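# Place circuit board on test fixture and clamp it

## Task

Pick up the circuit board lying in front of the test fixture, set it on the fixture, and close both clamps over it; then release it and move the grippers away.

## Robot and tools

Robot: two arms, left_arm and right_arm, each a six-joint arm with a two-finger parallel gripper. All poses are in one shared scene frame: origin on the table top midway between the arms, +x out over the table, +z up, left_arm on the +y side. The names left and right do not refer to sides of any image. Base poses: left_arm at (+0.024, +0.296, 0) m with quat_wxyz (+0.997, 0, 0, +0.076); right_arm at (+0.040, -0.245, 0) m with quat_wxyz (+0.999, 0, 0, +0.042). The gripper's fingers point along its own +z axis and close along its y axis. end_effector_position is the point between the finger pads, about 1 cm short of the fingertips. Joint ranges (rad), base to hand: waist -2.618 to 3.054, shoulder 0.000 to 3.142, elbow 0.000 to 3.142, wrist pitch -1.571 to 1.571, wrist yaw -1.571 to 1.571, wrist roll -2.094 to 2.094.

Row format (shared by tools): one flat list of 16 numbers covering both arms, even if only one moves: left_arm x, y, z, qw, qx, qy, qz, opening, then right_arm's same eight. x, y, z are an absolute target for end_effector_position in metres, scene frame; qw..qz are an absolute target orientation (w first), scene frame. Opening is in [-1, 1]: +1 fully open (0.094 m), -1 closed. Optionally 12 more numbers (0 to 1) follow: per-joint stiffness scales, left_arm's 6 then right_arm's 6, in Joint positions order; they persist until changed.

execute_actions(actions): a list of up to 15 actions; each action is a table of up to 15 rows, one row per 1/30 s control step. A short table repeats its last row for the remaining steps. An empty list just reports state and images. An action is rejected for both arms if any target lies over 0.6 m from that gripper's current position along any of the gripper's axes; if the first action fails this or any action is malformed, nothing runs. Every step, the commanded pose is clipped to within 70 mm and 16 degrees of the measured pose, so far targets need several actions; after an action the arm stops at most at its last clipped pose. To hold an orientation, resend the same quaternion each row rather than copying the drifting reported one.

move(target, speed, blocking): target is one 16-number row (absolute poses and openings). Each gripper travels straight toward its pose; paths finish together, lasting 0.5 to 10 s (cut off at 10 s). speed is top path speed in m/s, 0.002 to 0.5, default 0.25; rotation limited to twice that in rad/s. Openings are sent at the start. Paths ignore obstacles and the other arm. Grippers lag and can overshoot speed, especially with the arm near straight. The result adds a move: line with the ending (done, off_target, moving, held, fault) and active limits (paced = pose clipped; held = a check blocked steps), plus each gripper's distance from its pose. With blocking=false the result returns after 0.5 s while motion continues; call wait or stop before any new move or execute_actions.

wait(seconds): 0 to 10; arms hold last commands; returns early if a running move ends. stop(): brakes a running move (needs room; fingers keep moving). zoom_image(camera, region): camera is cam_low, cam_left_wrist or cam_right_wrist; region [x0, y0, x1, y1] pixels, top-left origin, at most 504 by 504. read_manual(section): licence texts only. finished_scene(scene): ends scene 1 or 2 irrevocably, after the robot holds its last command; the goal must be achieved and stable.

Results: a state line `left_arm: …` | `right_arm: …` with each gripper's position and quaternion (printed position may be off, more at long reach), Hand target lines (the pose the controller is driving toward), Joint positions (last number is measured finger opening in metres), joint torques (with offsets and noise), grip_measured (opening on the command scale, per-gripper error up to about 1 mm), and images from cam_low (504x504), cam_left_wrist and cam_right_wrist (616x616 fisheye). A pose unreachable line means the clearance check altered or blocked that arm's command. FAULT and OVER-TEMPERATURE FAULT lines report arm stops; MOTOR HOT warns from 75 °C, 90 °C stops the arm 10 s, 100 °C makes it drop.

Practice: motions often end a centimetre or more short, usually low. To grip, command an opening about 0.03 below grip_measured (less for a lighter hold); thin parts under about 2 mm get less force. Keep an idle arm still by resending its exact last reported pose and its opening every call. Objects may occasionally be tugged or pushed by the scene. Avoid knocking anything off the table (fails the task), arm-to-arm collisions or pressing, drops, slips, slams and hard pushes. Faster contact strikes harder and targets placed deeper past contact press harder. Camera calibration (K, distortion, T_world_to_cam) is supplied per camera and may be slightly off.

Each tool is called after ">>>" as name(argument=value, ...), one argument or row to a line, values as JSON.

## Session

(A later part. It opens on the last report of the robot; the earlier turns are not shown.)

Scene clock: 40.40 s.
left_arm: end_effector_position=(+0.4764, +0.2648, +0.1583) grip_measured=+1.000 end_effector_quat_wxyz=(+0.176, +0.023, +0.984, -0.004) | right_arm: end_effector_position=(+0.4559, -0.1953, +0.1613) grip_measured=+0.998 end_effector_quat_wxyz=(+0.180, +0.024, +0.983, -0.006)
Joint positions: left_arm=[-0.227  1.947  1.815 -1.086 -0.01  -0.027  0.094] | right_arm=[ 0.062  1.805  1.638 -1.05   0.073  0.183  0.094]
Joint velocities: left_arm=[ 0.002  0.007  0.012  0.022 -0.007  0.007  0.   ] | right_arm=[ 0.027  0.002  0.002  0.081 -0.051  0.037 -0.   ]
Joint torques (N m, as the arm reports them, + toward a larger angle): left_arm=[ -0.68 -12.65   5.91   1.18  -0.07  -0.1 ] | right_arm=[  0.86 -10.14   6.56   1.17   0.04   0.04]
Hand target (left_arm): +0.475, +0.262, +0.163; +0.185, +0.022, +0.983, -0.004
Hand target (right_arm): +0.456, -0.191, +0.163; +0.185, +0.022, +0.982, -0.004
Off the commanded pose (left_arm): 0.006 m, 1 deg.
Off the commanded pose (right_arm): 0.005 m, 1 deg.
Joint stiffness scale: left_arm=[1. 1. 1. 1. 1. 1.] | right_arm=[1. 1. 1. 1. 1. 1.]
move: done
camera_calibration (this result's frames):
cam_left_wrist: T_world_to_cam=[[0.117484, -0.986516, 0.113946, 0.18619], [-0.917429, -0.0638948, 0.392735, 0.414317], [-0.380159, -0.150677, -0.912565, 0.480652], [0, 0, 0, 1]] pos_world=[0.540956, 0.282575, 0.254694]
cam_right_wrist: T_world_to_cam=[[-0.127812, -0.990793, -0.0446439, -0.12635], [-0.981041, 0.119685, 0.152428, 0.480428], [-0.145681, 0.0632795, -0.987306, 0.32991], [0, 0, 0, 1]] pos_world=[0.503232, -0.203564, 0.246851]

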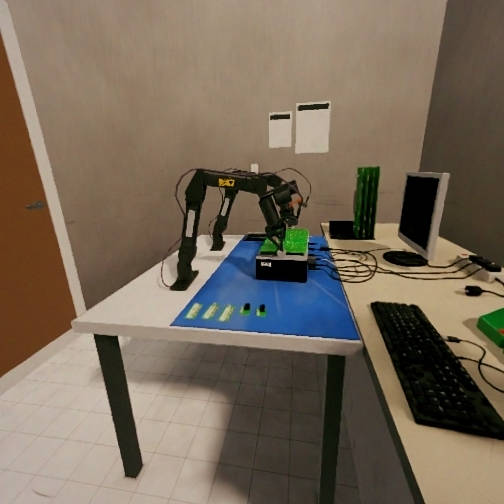

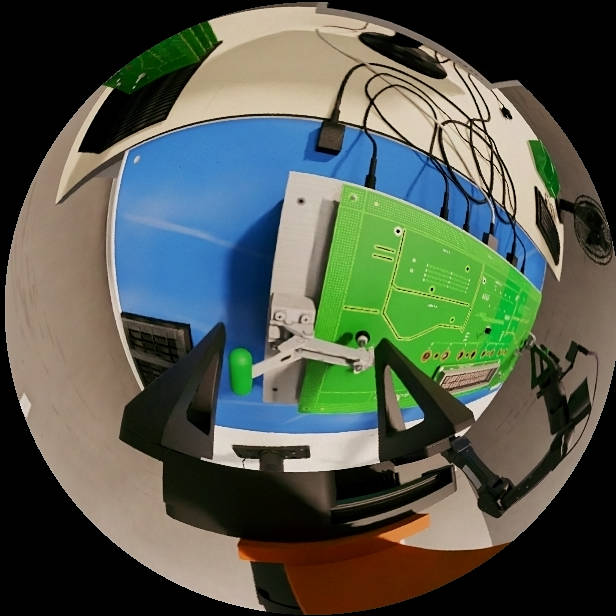

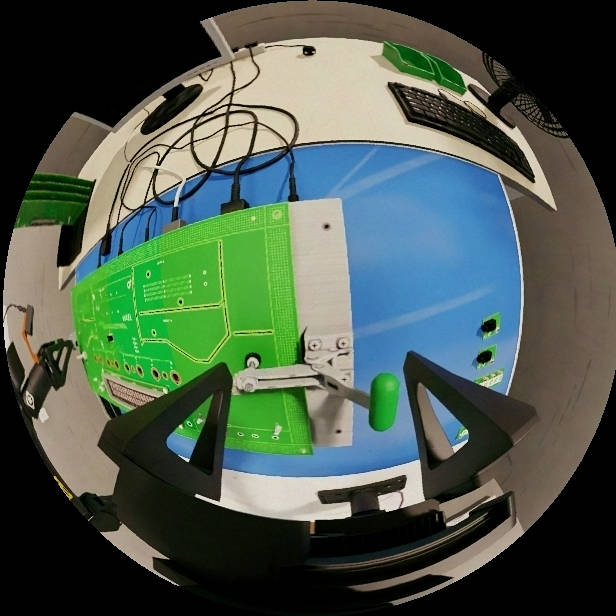

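>>> execute_actions(
  actions=[
    [[0.476,0.255,0.160,0.185,0.022,0.9825,-0.004,0.85,0.456,-0.183,0.157,0.185,0.022,0.9825,-0.004,0.85]],
    [[0.476,0.250,0.159,0.185,0.022,0.9825,-0.004,0.65,0.456,-0.177,0.156,0.185,0.022,0.9825,-0.004,0.65]],
    [[0.476,0.250,0.159,0.185,0.022,0.9825,-0.004,0.4,0.456,-0.177,0.156,0.185,0.022,0.9825,-0.004,0.4]],
  ],
)

Scene clock: 42.00 s.
left_arm: end_effector_position=(+0.4795, +0.2607, +0.1611) grip_measured=+0.545 end_effector_quat_wxyz=(+0.186, +0.015, +0.982, +0.014) | right_arm: end_effector_position=(+0.4568, -0.1861, +0.1583) grip_measured=+0.406 end_effector_quat_wxyz=(+0.186, +0.028, +0.982, -0.015)
Joint positions: left_arm=[-0.255  1.944  1.815 -1.071 -0.059 -0.061  0.073] | right_arm=[ 0.097  1.805  1.622 -1.026  0.105  0.219  0.066]
Joint velocities: left_arm=[ 0.007 -0.002  0.002  0.007  0.007 -0.022 -0.002] | right_arm=[-0.007  0.002  0.007  0.051 -0.022 -0.022  0.   ]
Joint torques (N m, as the arm reports them, + toward a larger angle): left_arm=[ -0.97 -11.72   5.38   1.23   0.3   -0.02] | right_arm=[ 1.22 -9.27  6.75  1.19 -0.13  0.04]
Hand target (left_arm): +0.476, +0.250, +0.159; +0.184, +0.022, +0.983, -0.004
Hand target (right_arm): +0.456, -0.177, +0.156; +0.185, +0.022, +0.982, -0.004
Off the commanded pose (left_arm): 0.011 m, 2 deg.
Off the commanded pose (right_arm): 0.009 m, 1 deg.
Joint stiffness scale: left_arm=[1. 1. 1. 1. 1. 1.] | right_arm=[1. 1. 1. 1. 1. 1.]
camera_calibration (this result's frames):
cam_left_wrist: T_world_to_cam=[[0.137181, -0.986815, 0.0858901, 0.176559], [-0.923894, -0.0961993, 0.370359, 0.430924], [-0.357213, -0.13016, -0.924909, 0.469339], [0, 0, 0, 1]] pos_world=[0.541562, 0.276774, 0.259334]
cam_right_wrist: T_world_to_cam=[[-0.136809, -0.99011, -0.0310695, -0.115189], [-0.981843, 0.131372, 0.136844, 0.485753], [-0.131409, 0.0492269, -0.990105, 0.317859], [0, 0, 0, 1]] pos_world=[0.502944, -0.193511, 0.244662]

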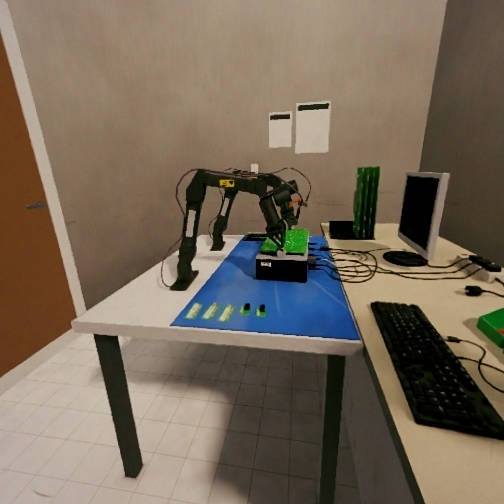

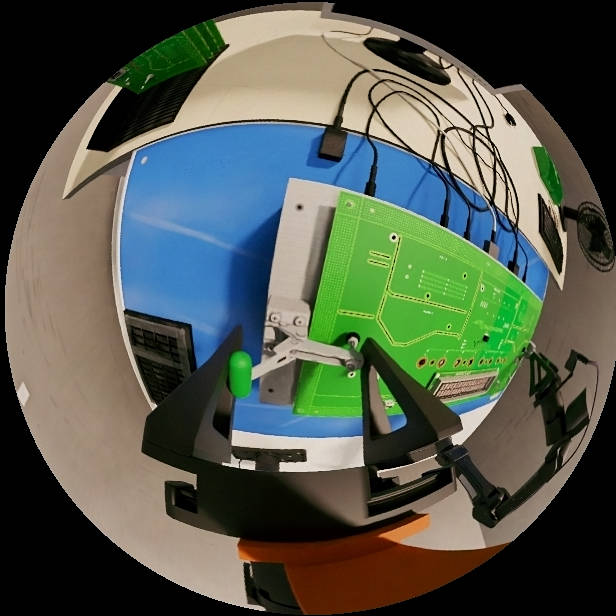

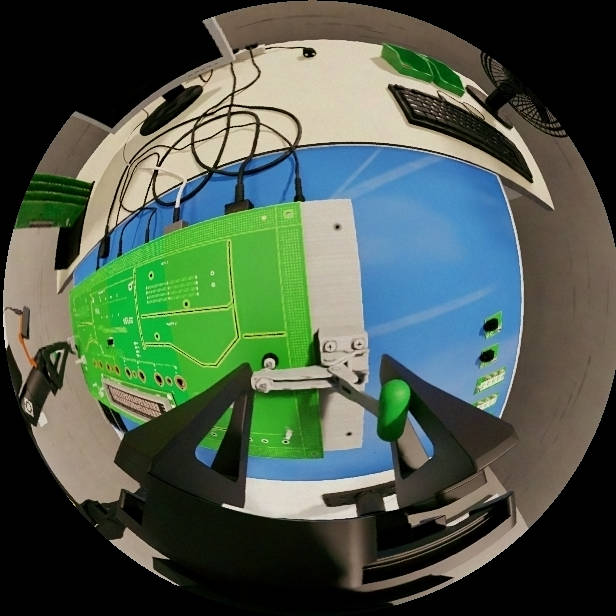

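>>> execute_actions(
  actions=[
    [[0.476,0.245,0.159,0.185,0.022,0.9825,-0.004,0.95,0.456,-0.177,0.158,0.185,0.022,0.9825,-0.004,0.2]],
    [[0.476,0.228,0.168,0.185,0.022,0.9825,-0.004,0.95,0.456,-0.175,0.158,0.185,0.022,0.9825,-0.004,0.05]],
    [[0.476,0.215,0.178,0.185,0.022,0.9825,-0.004,0.95,0.456,-0.174,0.157,0.185,0.022,0.9825,-0.004,-0.1]],
  ],
)

Scene clock: 43.57 s.
left_arm: end_effector_position=(+0.4789, +0.2353, +0.1699) grip_measured=+0.949 end_effector_quat_wxyz=(+0.185, +0.010, +0.982, +0.020) | right_arm: end_effector_position=(+0.4576, -0.1789, +0.1647) grip_measured=-0.096 end_effector_quat_wxyz=(+0.196, +0.028, +0.980, -0.006)
Joint positions: left_arm=[-0.325  1.966  1.882 -1.123 -0.097 -0.135  0.092] | right_arm=[ 0.11   1.794  1.627 -1.021  0.097  0.234  0.042]
Joint velocities: left_arm=[ 0.007  0.002  0.002  0.066 -0.007 -0.051 -0.001] | right_arm=[-0.002  0.002  0.022  0.022  0.007  0.007  0.001]
Joint torques (N m, as the arm reports them, + toward a larger angle): left_arm=[ -2.48 -10.97   9.71   0.85   0.34  -0.12] | right_arm=[ 0.79 -8.03  6.92  1.13 -0.03 -0.02]
Hand target (left_arm): +0.476, +0.216, +0.178; +0.185, +0.022, +0.982, -0.003
Hand target (right_arm): +0.456, -0.174, +0.157; +0.185, +0.022, +0.982, -0.004
Off the commanded pose (left_arm): 0.022 m, 3 deg.
Off the commanded pose (right_arm): 0.009 m, 1 deg.
Joint stiffness scale: left_arm=[1. 1. 1. 1. 1. 1.] | right_arm=[1. 1. 1. 1. 1. 1.]
camera_calibration (this result's frames):
cam_left_wrist: T_world_to_cam=[[0.149016, -0.985942, 0.0755774, 0.146747], [-0.92233, -0.111031, 0.370108, 0.427394], [-0.356514, -0.124859, -0.925909, 0.472525], [0, 0, 0, 1]] pos_world=[0.540792, 0.251138, 0.268242]
cam_right_wrist: T_world_to_cam=[[-0.134037, -0.989704, -0.0502023, -0.105746], [-0.984633, 0.127286, 0.119567, 0.488064], [-0.111946, 0.0654573, -0.991556, 0.318208], [0, 0, 0, 1]] pos_world=[0.502012, -0.18761, 0.251856]

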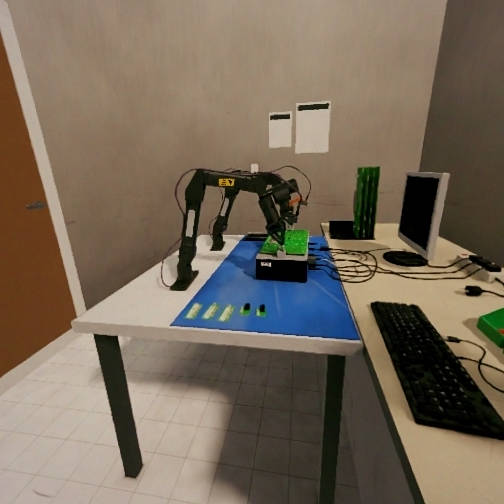

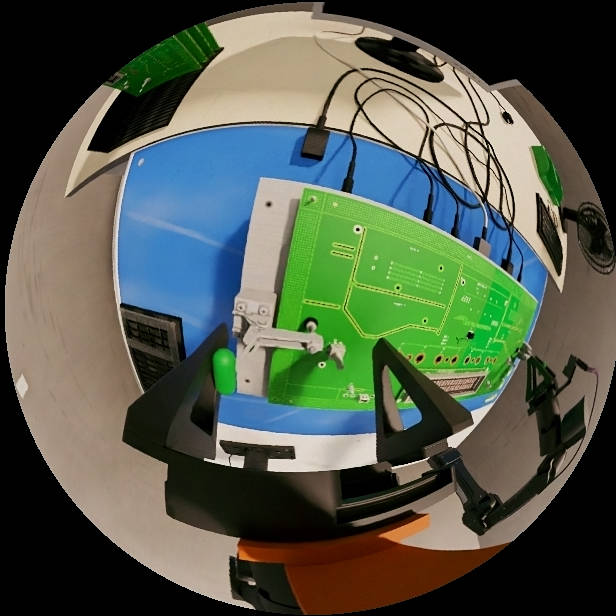

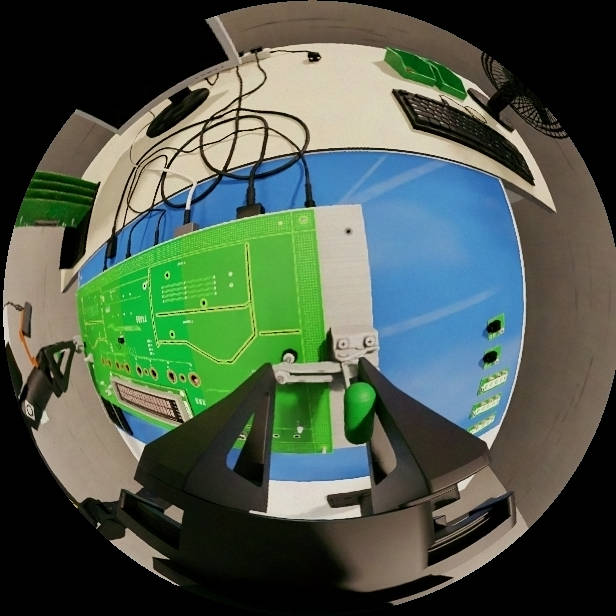

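>>> execute_actions(
  actions=[
    [[0.476,0.25,0.172,0.185,0.022,0.9825,-0.004,0.9,0.456,-0.174,0.158,0.185,0.022,0.9825,-0.004,-0.17]],
    [[0.476,0.261,0.165,0.185,0.022,0.9825,-0.004,0.75,0.456,-0.174,0.158,0.185,0.022,0.9825,-0.004,-0.23]],
    [[0.476,0.261,0.158,0.185,0.022,0.9825,-0.004,0.7,0.456,-0.174,0.158,0.185,0.022,0.9825,-0.004,-0.23]],
  ],
)

Scene clock: 45.13 s.
left_arm: end_effector_position=(+0.4766, +0.2591, +0.1539) grip_measured=+0.702 end_effector_quat_wxyz=(+0.177, +0.020, +0.984, -0.002) | right_arm: end_effector_position=(+0.4576, -0.1788, +0.1646) grip_measured=-0.145 end_effector_quat_wxyz=(+0.195, +0.032, +0.980, -0.002)
Joint positions: left_arm=[-0.244  1.946  1.795 -1.065 -0.02  -0.047  0.08 ] | right_arm=[ 0.107  1.794  1.627 -1.021  0.09   0.24   0.04 ]
Joint velocities: left_arm=[-0.002 -0.037 -0.002  0.051 -0.037  0.022 -0.   ] | right_arm=[ 0.007 -0.002 -0.002  0.037  0.022  0.037  0.002]
Joint torques (N m, as the arm reports them, + toward a larger angle): left_arm=[  0.48 -12.35   6.     1.19   0.02   0.12] | right_arm=[ 1.03 -8.    7.3   1.08  0.05 -0.07]
Hand target (left_arm): +0.476, +0.261, +0.158; +0.185, +0.022, +0.983, -0.004
Hand target (right_arm): +0.456, -0.174, +0.158; +0.185, +0.022, +0.982, -0.004
Off the commanded pose (left_arm): 0.005 m, 1 deg.
Off the commanded pose (right_arm): 0.008 m, 2 deg.
Joint stiffness scale: left_arm=[1. 1. 1. 1. 1. 1.] | right_arm=[1. 1. 1. 1. 1. 1.]
camera_calibration (this result's frames):
cam_left_wrist: T_world_to_cam=[[0.123172, -0.986035, 0.112085, 0.178502], [-0.917817, -0.0702335, 0.390743, 0.417932], [-0.377414, -0.151002, -0.91365, 0.474742], [0, 0, 0, 1]] pos_world=[0.540773, 0.277049, 0.250437]
cam_right_wrist: T_world_to_cam=[[-0.13953, -0.988454, -0.0590692, -0.101495], [-0.983773, 0.13158, 0.121975, 0.488035], [-0.112795, 0.0751299, -0.990774, 0.320075], [0, 0, 0, 1]] pos_world=[0.502057, -0.188586, 0.251598]

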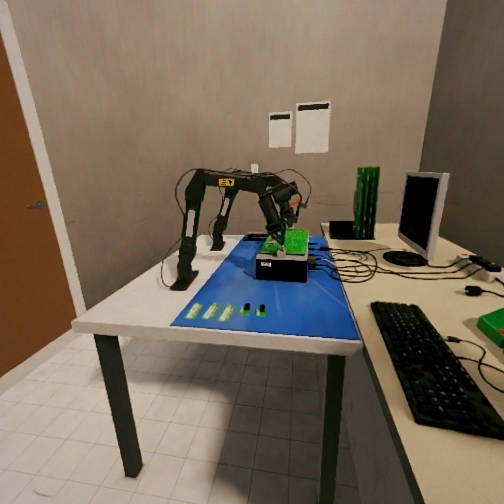

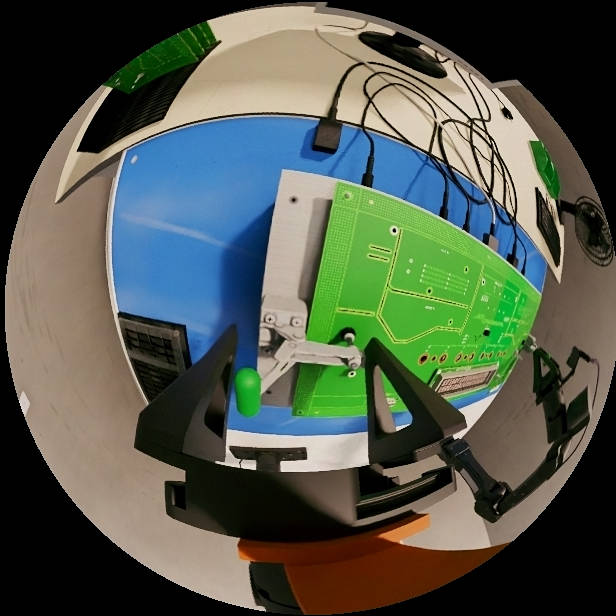

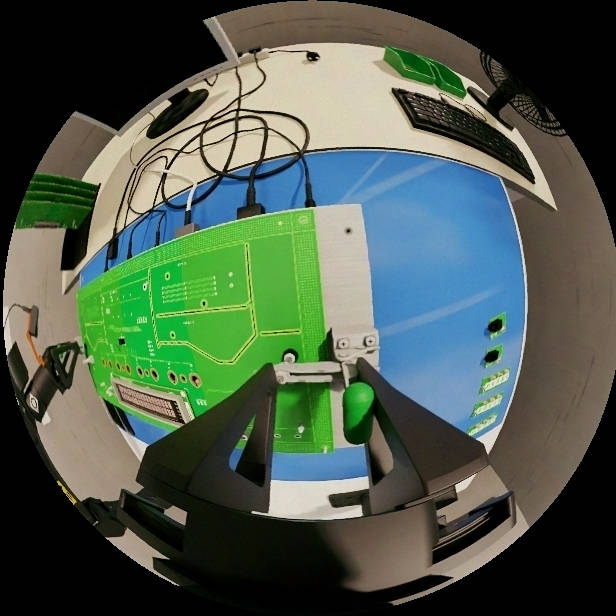

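>>> execute_actions(
  actions=[
    [[0.476,0.257,0.161,0.185,0.022,0.9825,-0.004,0.3,0.457,-0.18,0.166,0.19,0.022,0.9815,-0.004,0.6]],
    [[0.476,0.253,0.161,0.185,0.022,0.9825,-0.004,0.1,0.457,-0.18,0.166,0.19,0.022,0.9815,-0.004,0.6]],
    [[0.476,0.249,0.158,0.185,0.022,0.9825,-0.004,0.0,0.457,-0.18,0.166,0.19,0.022,0.9815,-0.004,0.6]],
    [[0.476,0.247,0.158,0.185,0.022,0.9825,-0.004,-0.1,0.457,-0.18,0.166,0.19,0.022,0.9815,-0.004,0.6]],
  ],
)

Scene clock: 47.23 s.
left_arm: end_effector_position=(+0.4768, +0.2474, +0.1593) grip_measured=-0.020 end_effector_quat_wxyz=(+0.185, +0.023, +0.982, -0.014) | right_arm: end_effector_position=(+0.4555, -0.1795, +0.1642) grip_measured=+0.598 end_effector_quat_wxyz=(+0.191, +0.025, +0.981, -0.004)
Joint positions: left_arm=[-0.264  1.935  1.795 -1.058 -0.005 -0.065  0.046] | right_arm=[ 0.107  1.794  1.629 -1.031  0.089  0.226  0.075]
Joint velocities: left_arm=[-0.007 -0.002  0.007  0.037 -0.022 -0.081 -0.002] | right_arm=[-0.022 -0.007 -0.012  0.022 -0.022  0.007  0.   ]
Joint torques (N m, as the arm reports them, + toward a larger angle): left_arm=[ -0.9  -10.77   6.6    1.16  -0.26  -0.07] | right_arm=[-0.32 -8.69  8.78  1.02  0.02 -0.08]
Hand target (left_arm): +0.476, +0.247, +0.158; +0.185, +0.022, +0.982, -0.004
Hand target (right_arm): +0.457, -0.180, +0.166; +0.190, +0.022, +0.981, -0.004
Off the commanded pose (left_arm): 0.002 m, 1 deg.
Off the commanded pose (right_arm): 0.002 m, 0 deg.
Joint stiffness scale: left_arm=[1. 1. 1. 1. 1. 1.] | right_arm=[1. 1. 1. 1. 1. 1.]
camera_calibration (this result's frames):
cam_left_wrist: T_world_to_cam=[[0.112483, -0.984344, 0.1357, 0.167182], [-0.924796, -0.053754, 0.376647, 0.416695], [-0.363456, -0.167862, -0.916364, 0.475988], [0, 0, 0, 1]] pos_world=[0.539553, 0.266864, 0.256544]
cam_right_wrist: T_world_to_cam=[[-0.127732, -0.990488, -0.0511622, -0.109497], [-0.984165, 0.120187, 0.130283, 0.482922], [-0.122894, 0.0669933, -0.990156, 0.322476], [0, 0, 0, 1]] pos_world=[0.500919, -0.1881, 0.250783]

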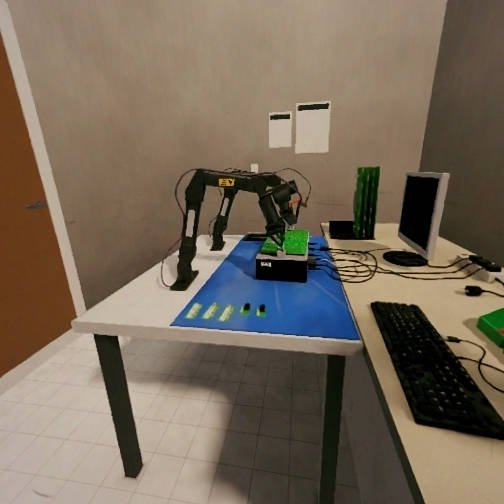

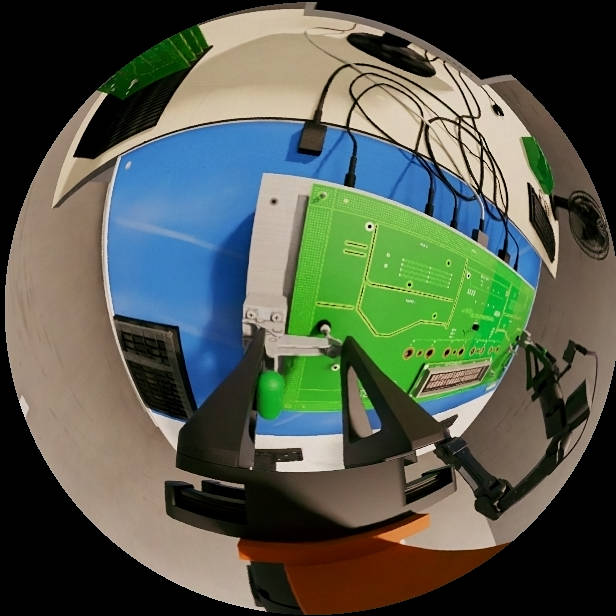

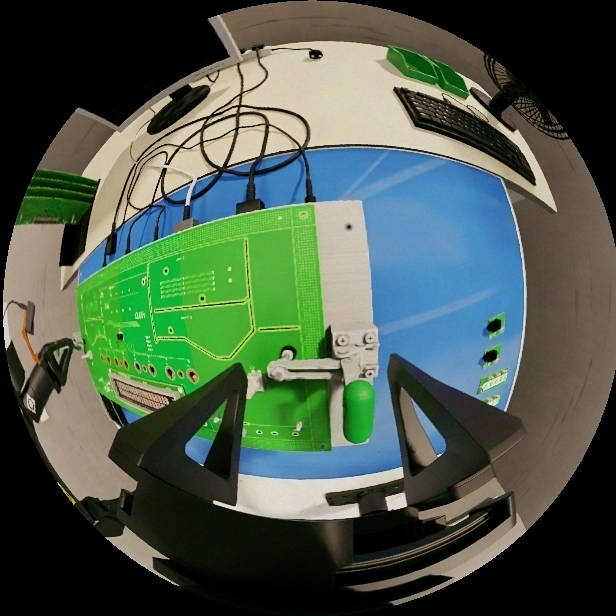

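>>> execute_actions(
  actions=[
    [[0.476,0.25,0.162,0.185,0.022,0.9825,-0.004,0.5,0.457,-0.18,0.166,0.19,0.022,0.9815,-0.004,0.6]],
  ],
)

>>> move(
  target=[0.455,0.252,0.235,0.23,0.022,0.973,-0.004,0.5,0.435,-0.18,0.235,0.23,0.022,0.973,-0.004,0.6],
  speed=0.15,
)

>>> move(
  target=[0.25,0.31,0.22,0.2,0.022,0.9795,-0.004,0.5,0.25,-0.25,0.22,0.2,0.022,0.9795,-0.004,0.6],
)

Scene clock: 47.83 s.
left_arm: end_effector_position=(+0.4768, +0.2494, +0.1593) grip_measured=+0.498 end_effector_quat_wxyz=(+0.185, +0.021, +0.982, -0.008) | right_arm: end_effector_position=(+0.4555, -0.1795, +0.1642) grip_measured=+0.598 end_effector_quat_wxyz=(+0.191, +0.025, +0.981, -0.004)
Joint positions: left_arm=[-0.264  1.935  1.795 -1.059 -0.016 -0.065  0.07 ] | right_arm=[ 0.107  1.794  1.629 -1.031  0.089  0.226  0.075]
Joint velocities: left_arm=[-0.012 -0.007 -0.037 -0.095 -0.007 -0.007 -0.001] | right_arm=[ 0.007 -0.012  0.002 -0.037 -0.007 -0.007  0.   ]
Joint torques (N m, as the arm reports them, + toward a larger angle): left_arm=[ -0.21 -10.87   7.83   1.03  -0.11   0.02] | right_arm=[-0.32 -8.7   8.78  1.02  0.02 -0.08]
Hand target (left_arm): +0.476, +0.250, +0.162; +0.185, +0.022, +0.982, -0.004
Hand target (right_arm): +0.457, -0.180, +0.166; +0.190, +0.022, +0.981, -0.004
Off the commanded pose (left_arm): 0.003 m, 0 deg.
Off the commanded pose (right_arm): 0.002 m, 0 deg.
Joint stiffness scale: left_arm=[1. 1. 1. 1. 1. 1.] | right_arm=[1. 1. 1. 1. 1. 1.]
camera_calibration (this result's frames):
cam_left_wrist: T_world_to_cam=[[0.116404, -0.985231, 0.125579, 0.169097], [-0.924709, -0.0613669, 0.375696, 0.418861], [-0.362441, -0.159857, -0.918195, 0.4741], [0, 0, 0, 1]] pos_world=[0.539474, 0.268092, 0.256716]
cam_right_wrist: T_world_to_cam=[[-0.127732, -0.990488, -0.0511622, -0.109497], [-0.984165, 0.120187, 0.130283, 0.482922], [-0.122894, 0.0669933, -0.990156, 0.322476], [0, 0, 0, 1]] pos_world=[0.500919, -0.1881, 0.250783]

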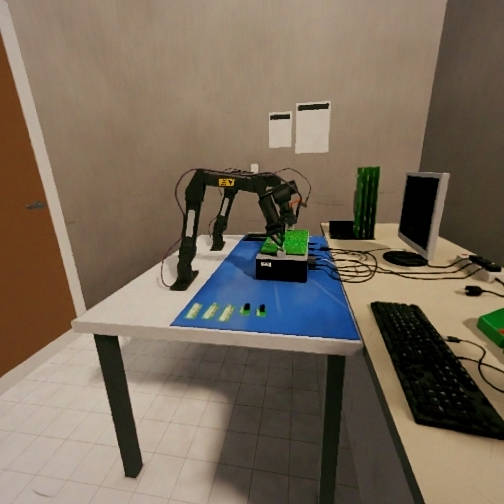

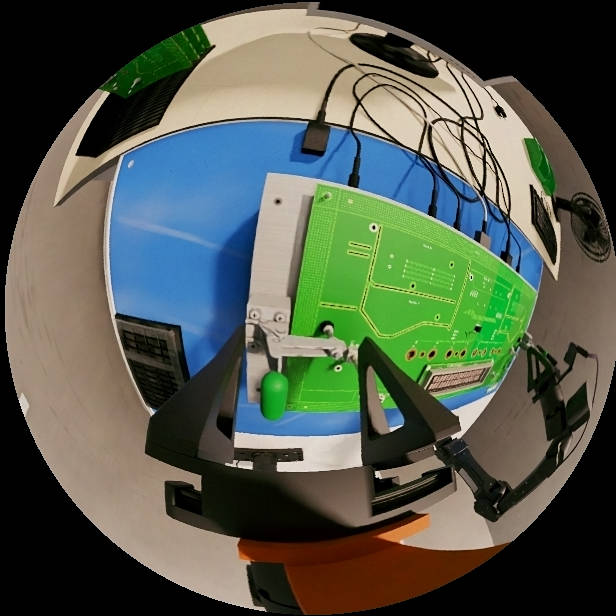

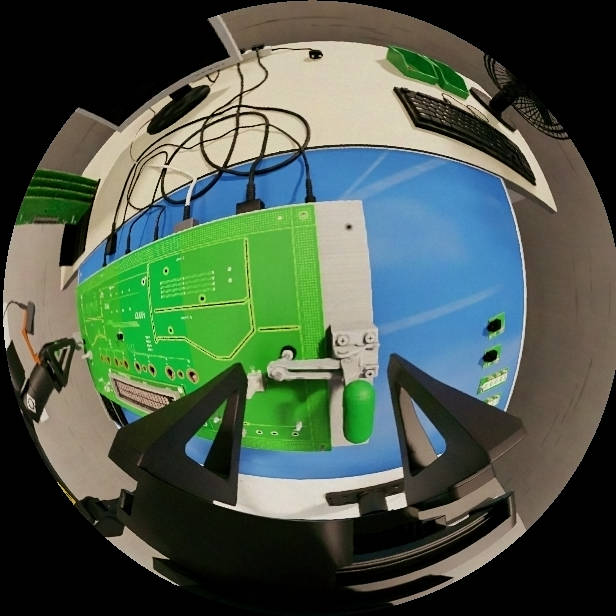

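Scene clock: 48.93 s.
left_arm: end_effector_position=(+0.4578, +0.2532, +0.2270) grip_measured=+0.498 end_effector_quat_wxyz=(+0.226, +0.020, +0.974, -0.007) | right_arm: end_effector_position=(+0.4373, -0.1804, +0.2253) grip_measured=+0.598 end_effector_quat_wxyz=(+0.220, +0.022, +0.975, -0.002)
Joint positions: left_arm=[-0.264  1.825  1.89  -1.181 -0.026 -0.065  0.07 ] | right_arm=[ 0.117  1.707  1.748 -1.178  0.099  0.226  0.075]
Joint velocities: left_arm=[-0.002  0.002 -0.002  0.007  0.022 -0.007 -0.001] | right_arm=[ 0.002  0.012  0.002 -0.037 -0.066 -0.007  0.   ]
Joint torques (N m, as the arm reports them, + toward a larger angle): left_arm=[-0.64 -9.93  8.66  1.12 -0.12  0.02] | right_arm=[ 0.69 -9.35  8.55  1.15  0.19  0.03]
Hand target (left_arm): +0.456, +0.252, +0.235; +0.230, +0.023, +0.973, -0.004
Hand target (right_arm): +0.436, -0.180, +0.235; +0.230, +0.022, +0.973, -0.004
Off the commanded pose (left_arm): 0.009 m, 1 deg.
Off the commanded pose (right_arm): 0.010 m, 1 deg.
Joint stiffness scale: left_arm=[1. 1. 1. 1. 1. 1.] | right_arm=[1. 1. 1. 1. 1. 1.]
move: done
camera_calibration (this result's frames):
cam_left_wrist: T_world_to_cam=[[0.109317, -0.98473, 0.135486, 0.167451], [-0.952503, -0.0647992, 0.297556, 0.407389], [-0.284233, -0.161578, -0.945042, 0.500754], [0, 0, 0, 1]] pos_world=[0.512065, 0.272204, 0.329325]
cam_right_wrist: T_world_to_cam=[[-0.117631, -0.99117, -0.0611884, -0.111919], [-0.991017, 0.113219, 0.0711765, 0.472175], [-0.0636204, 0.0690114, -0.995585, 0.356465], [0, 0, 0, 1]] pos_world=[0.477447, -0.18899, 0.314435]

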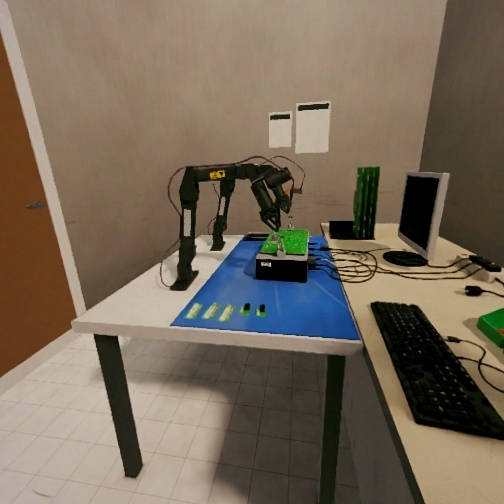

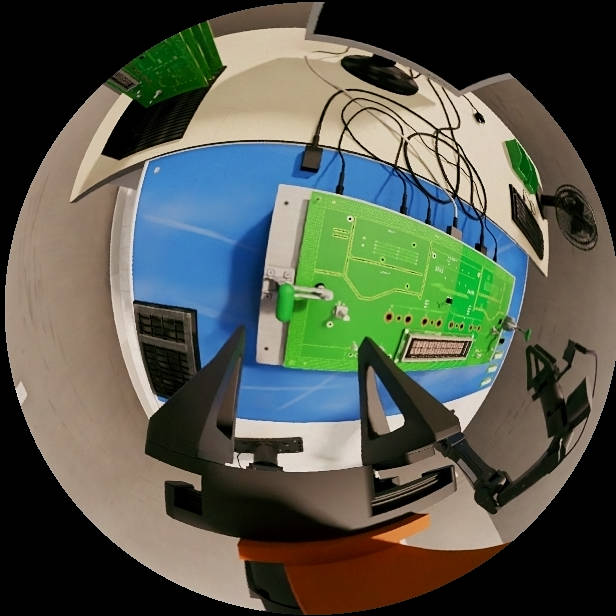

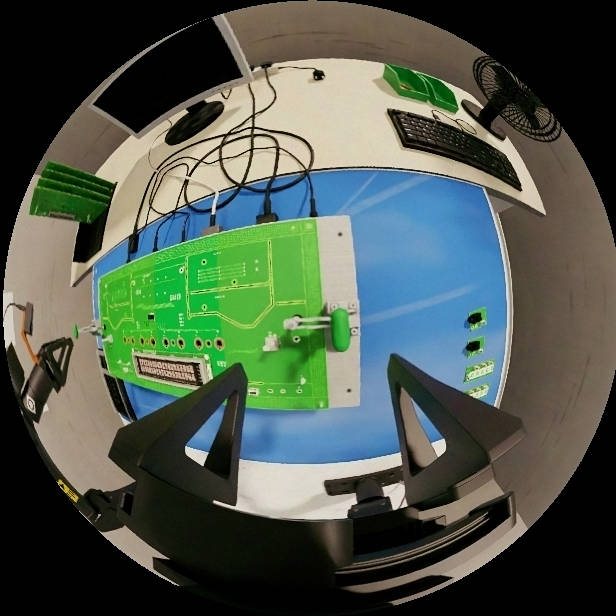

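Scene clock: 50.37 s.
left_arm: end_effector_position=(+0.2585, +0.3104, +0.2279) grip_measured=+0.498 end_effector_quat_wxyz=(+0.214, +0.019, +0.977, -0.002) | right_arm: end_effector_position=(+0.2549, -0.2485, +0.2236) grip_measured=+0.598 end_effector_quat_wxyz=(+0.202, +0.025, +0.979, -0.004)
Joint positions: left_arm=[-0.055  1.099  1.266 -1.308  0.053  0.125  0.07 ] | right_arm=[-0.095  1.044  1.233 -1.352  0.014  0.038  0.075]
Joint velocities: left_arm=[ 0.002  0.002  0.002  0.022 -0.081  0.022 -0.   ] | right_arm=[ 0.007  0.002  0.002 -0.022 -0.037 -0.022  0.001]
Joint torques (N m, as the arm reports them, + toward a larger angle): left_arm=[ 0.79 -2.68  5.1   1.06  0.08  0.13] | right_arm=[-0.82 -2.84  5.82  1.09 -0.08 -0.02]
Hand target (left_arm): +0.251, +0.310, +0.222; +0.202, +0.021, +0.979, -0.006
Hand target (right_arm): +0.250, -0.249, +0.222; +0.199, +0.022, +0.980, -0.002
Off the commanded pose (left_arm): 0.012 m, 2 deg.
Off the commanded pose (right_arm): 0.006 m, 0 deg.
Joint stiffness scale: left_arm=[1. 1. 1. 1. 1. 1.] | right_arm=[1. 1. 1. 1. 1. 1.]
move: off_target (left_arm)
camera_calibration (this result's frames):
cam_left_wrist: T_world_to_cam=[[0.115503, -0.985686, 0.122806, 0.247006], [-0.945033, -0.0709732, 0.319178, 0.215999], [-0.305894, -0.152922, -0.939704, 0.455845], [0, 0, 0, 1]] pos_world=[0.315036, 0.32851, 0.329084]
cam_right_wrist: T_world_to_cam=[[-0.125902, -0.990552, -0.0543717, -0.200187], [-0.98702, 0.119568, 0.107214, 0.291734], [-0.0996998, 0.0671643, -0.992748, 0.356022], [0, 0, 0, 1]] pos_world=[0.298239, -0.257089, 0.311277]

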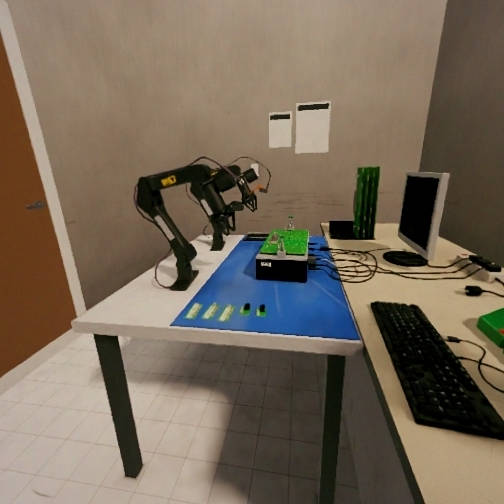

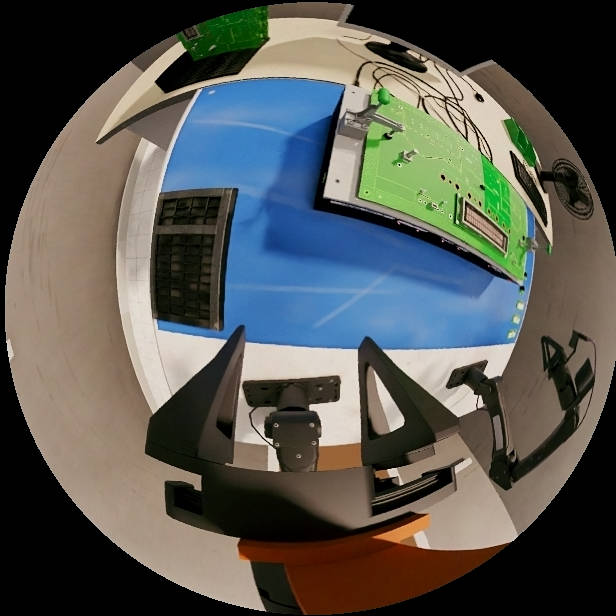

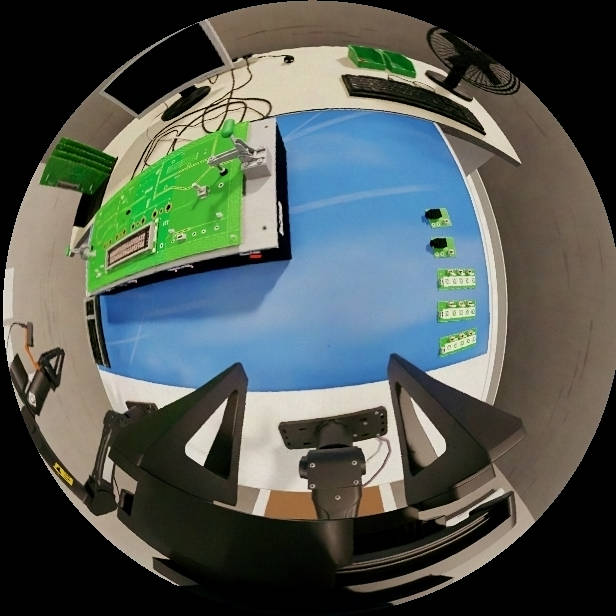

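>>> finished_scene(
  scene=2,
)

The scene is finished: the task was done.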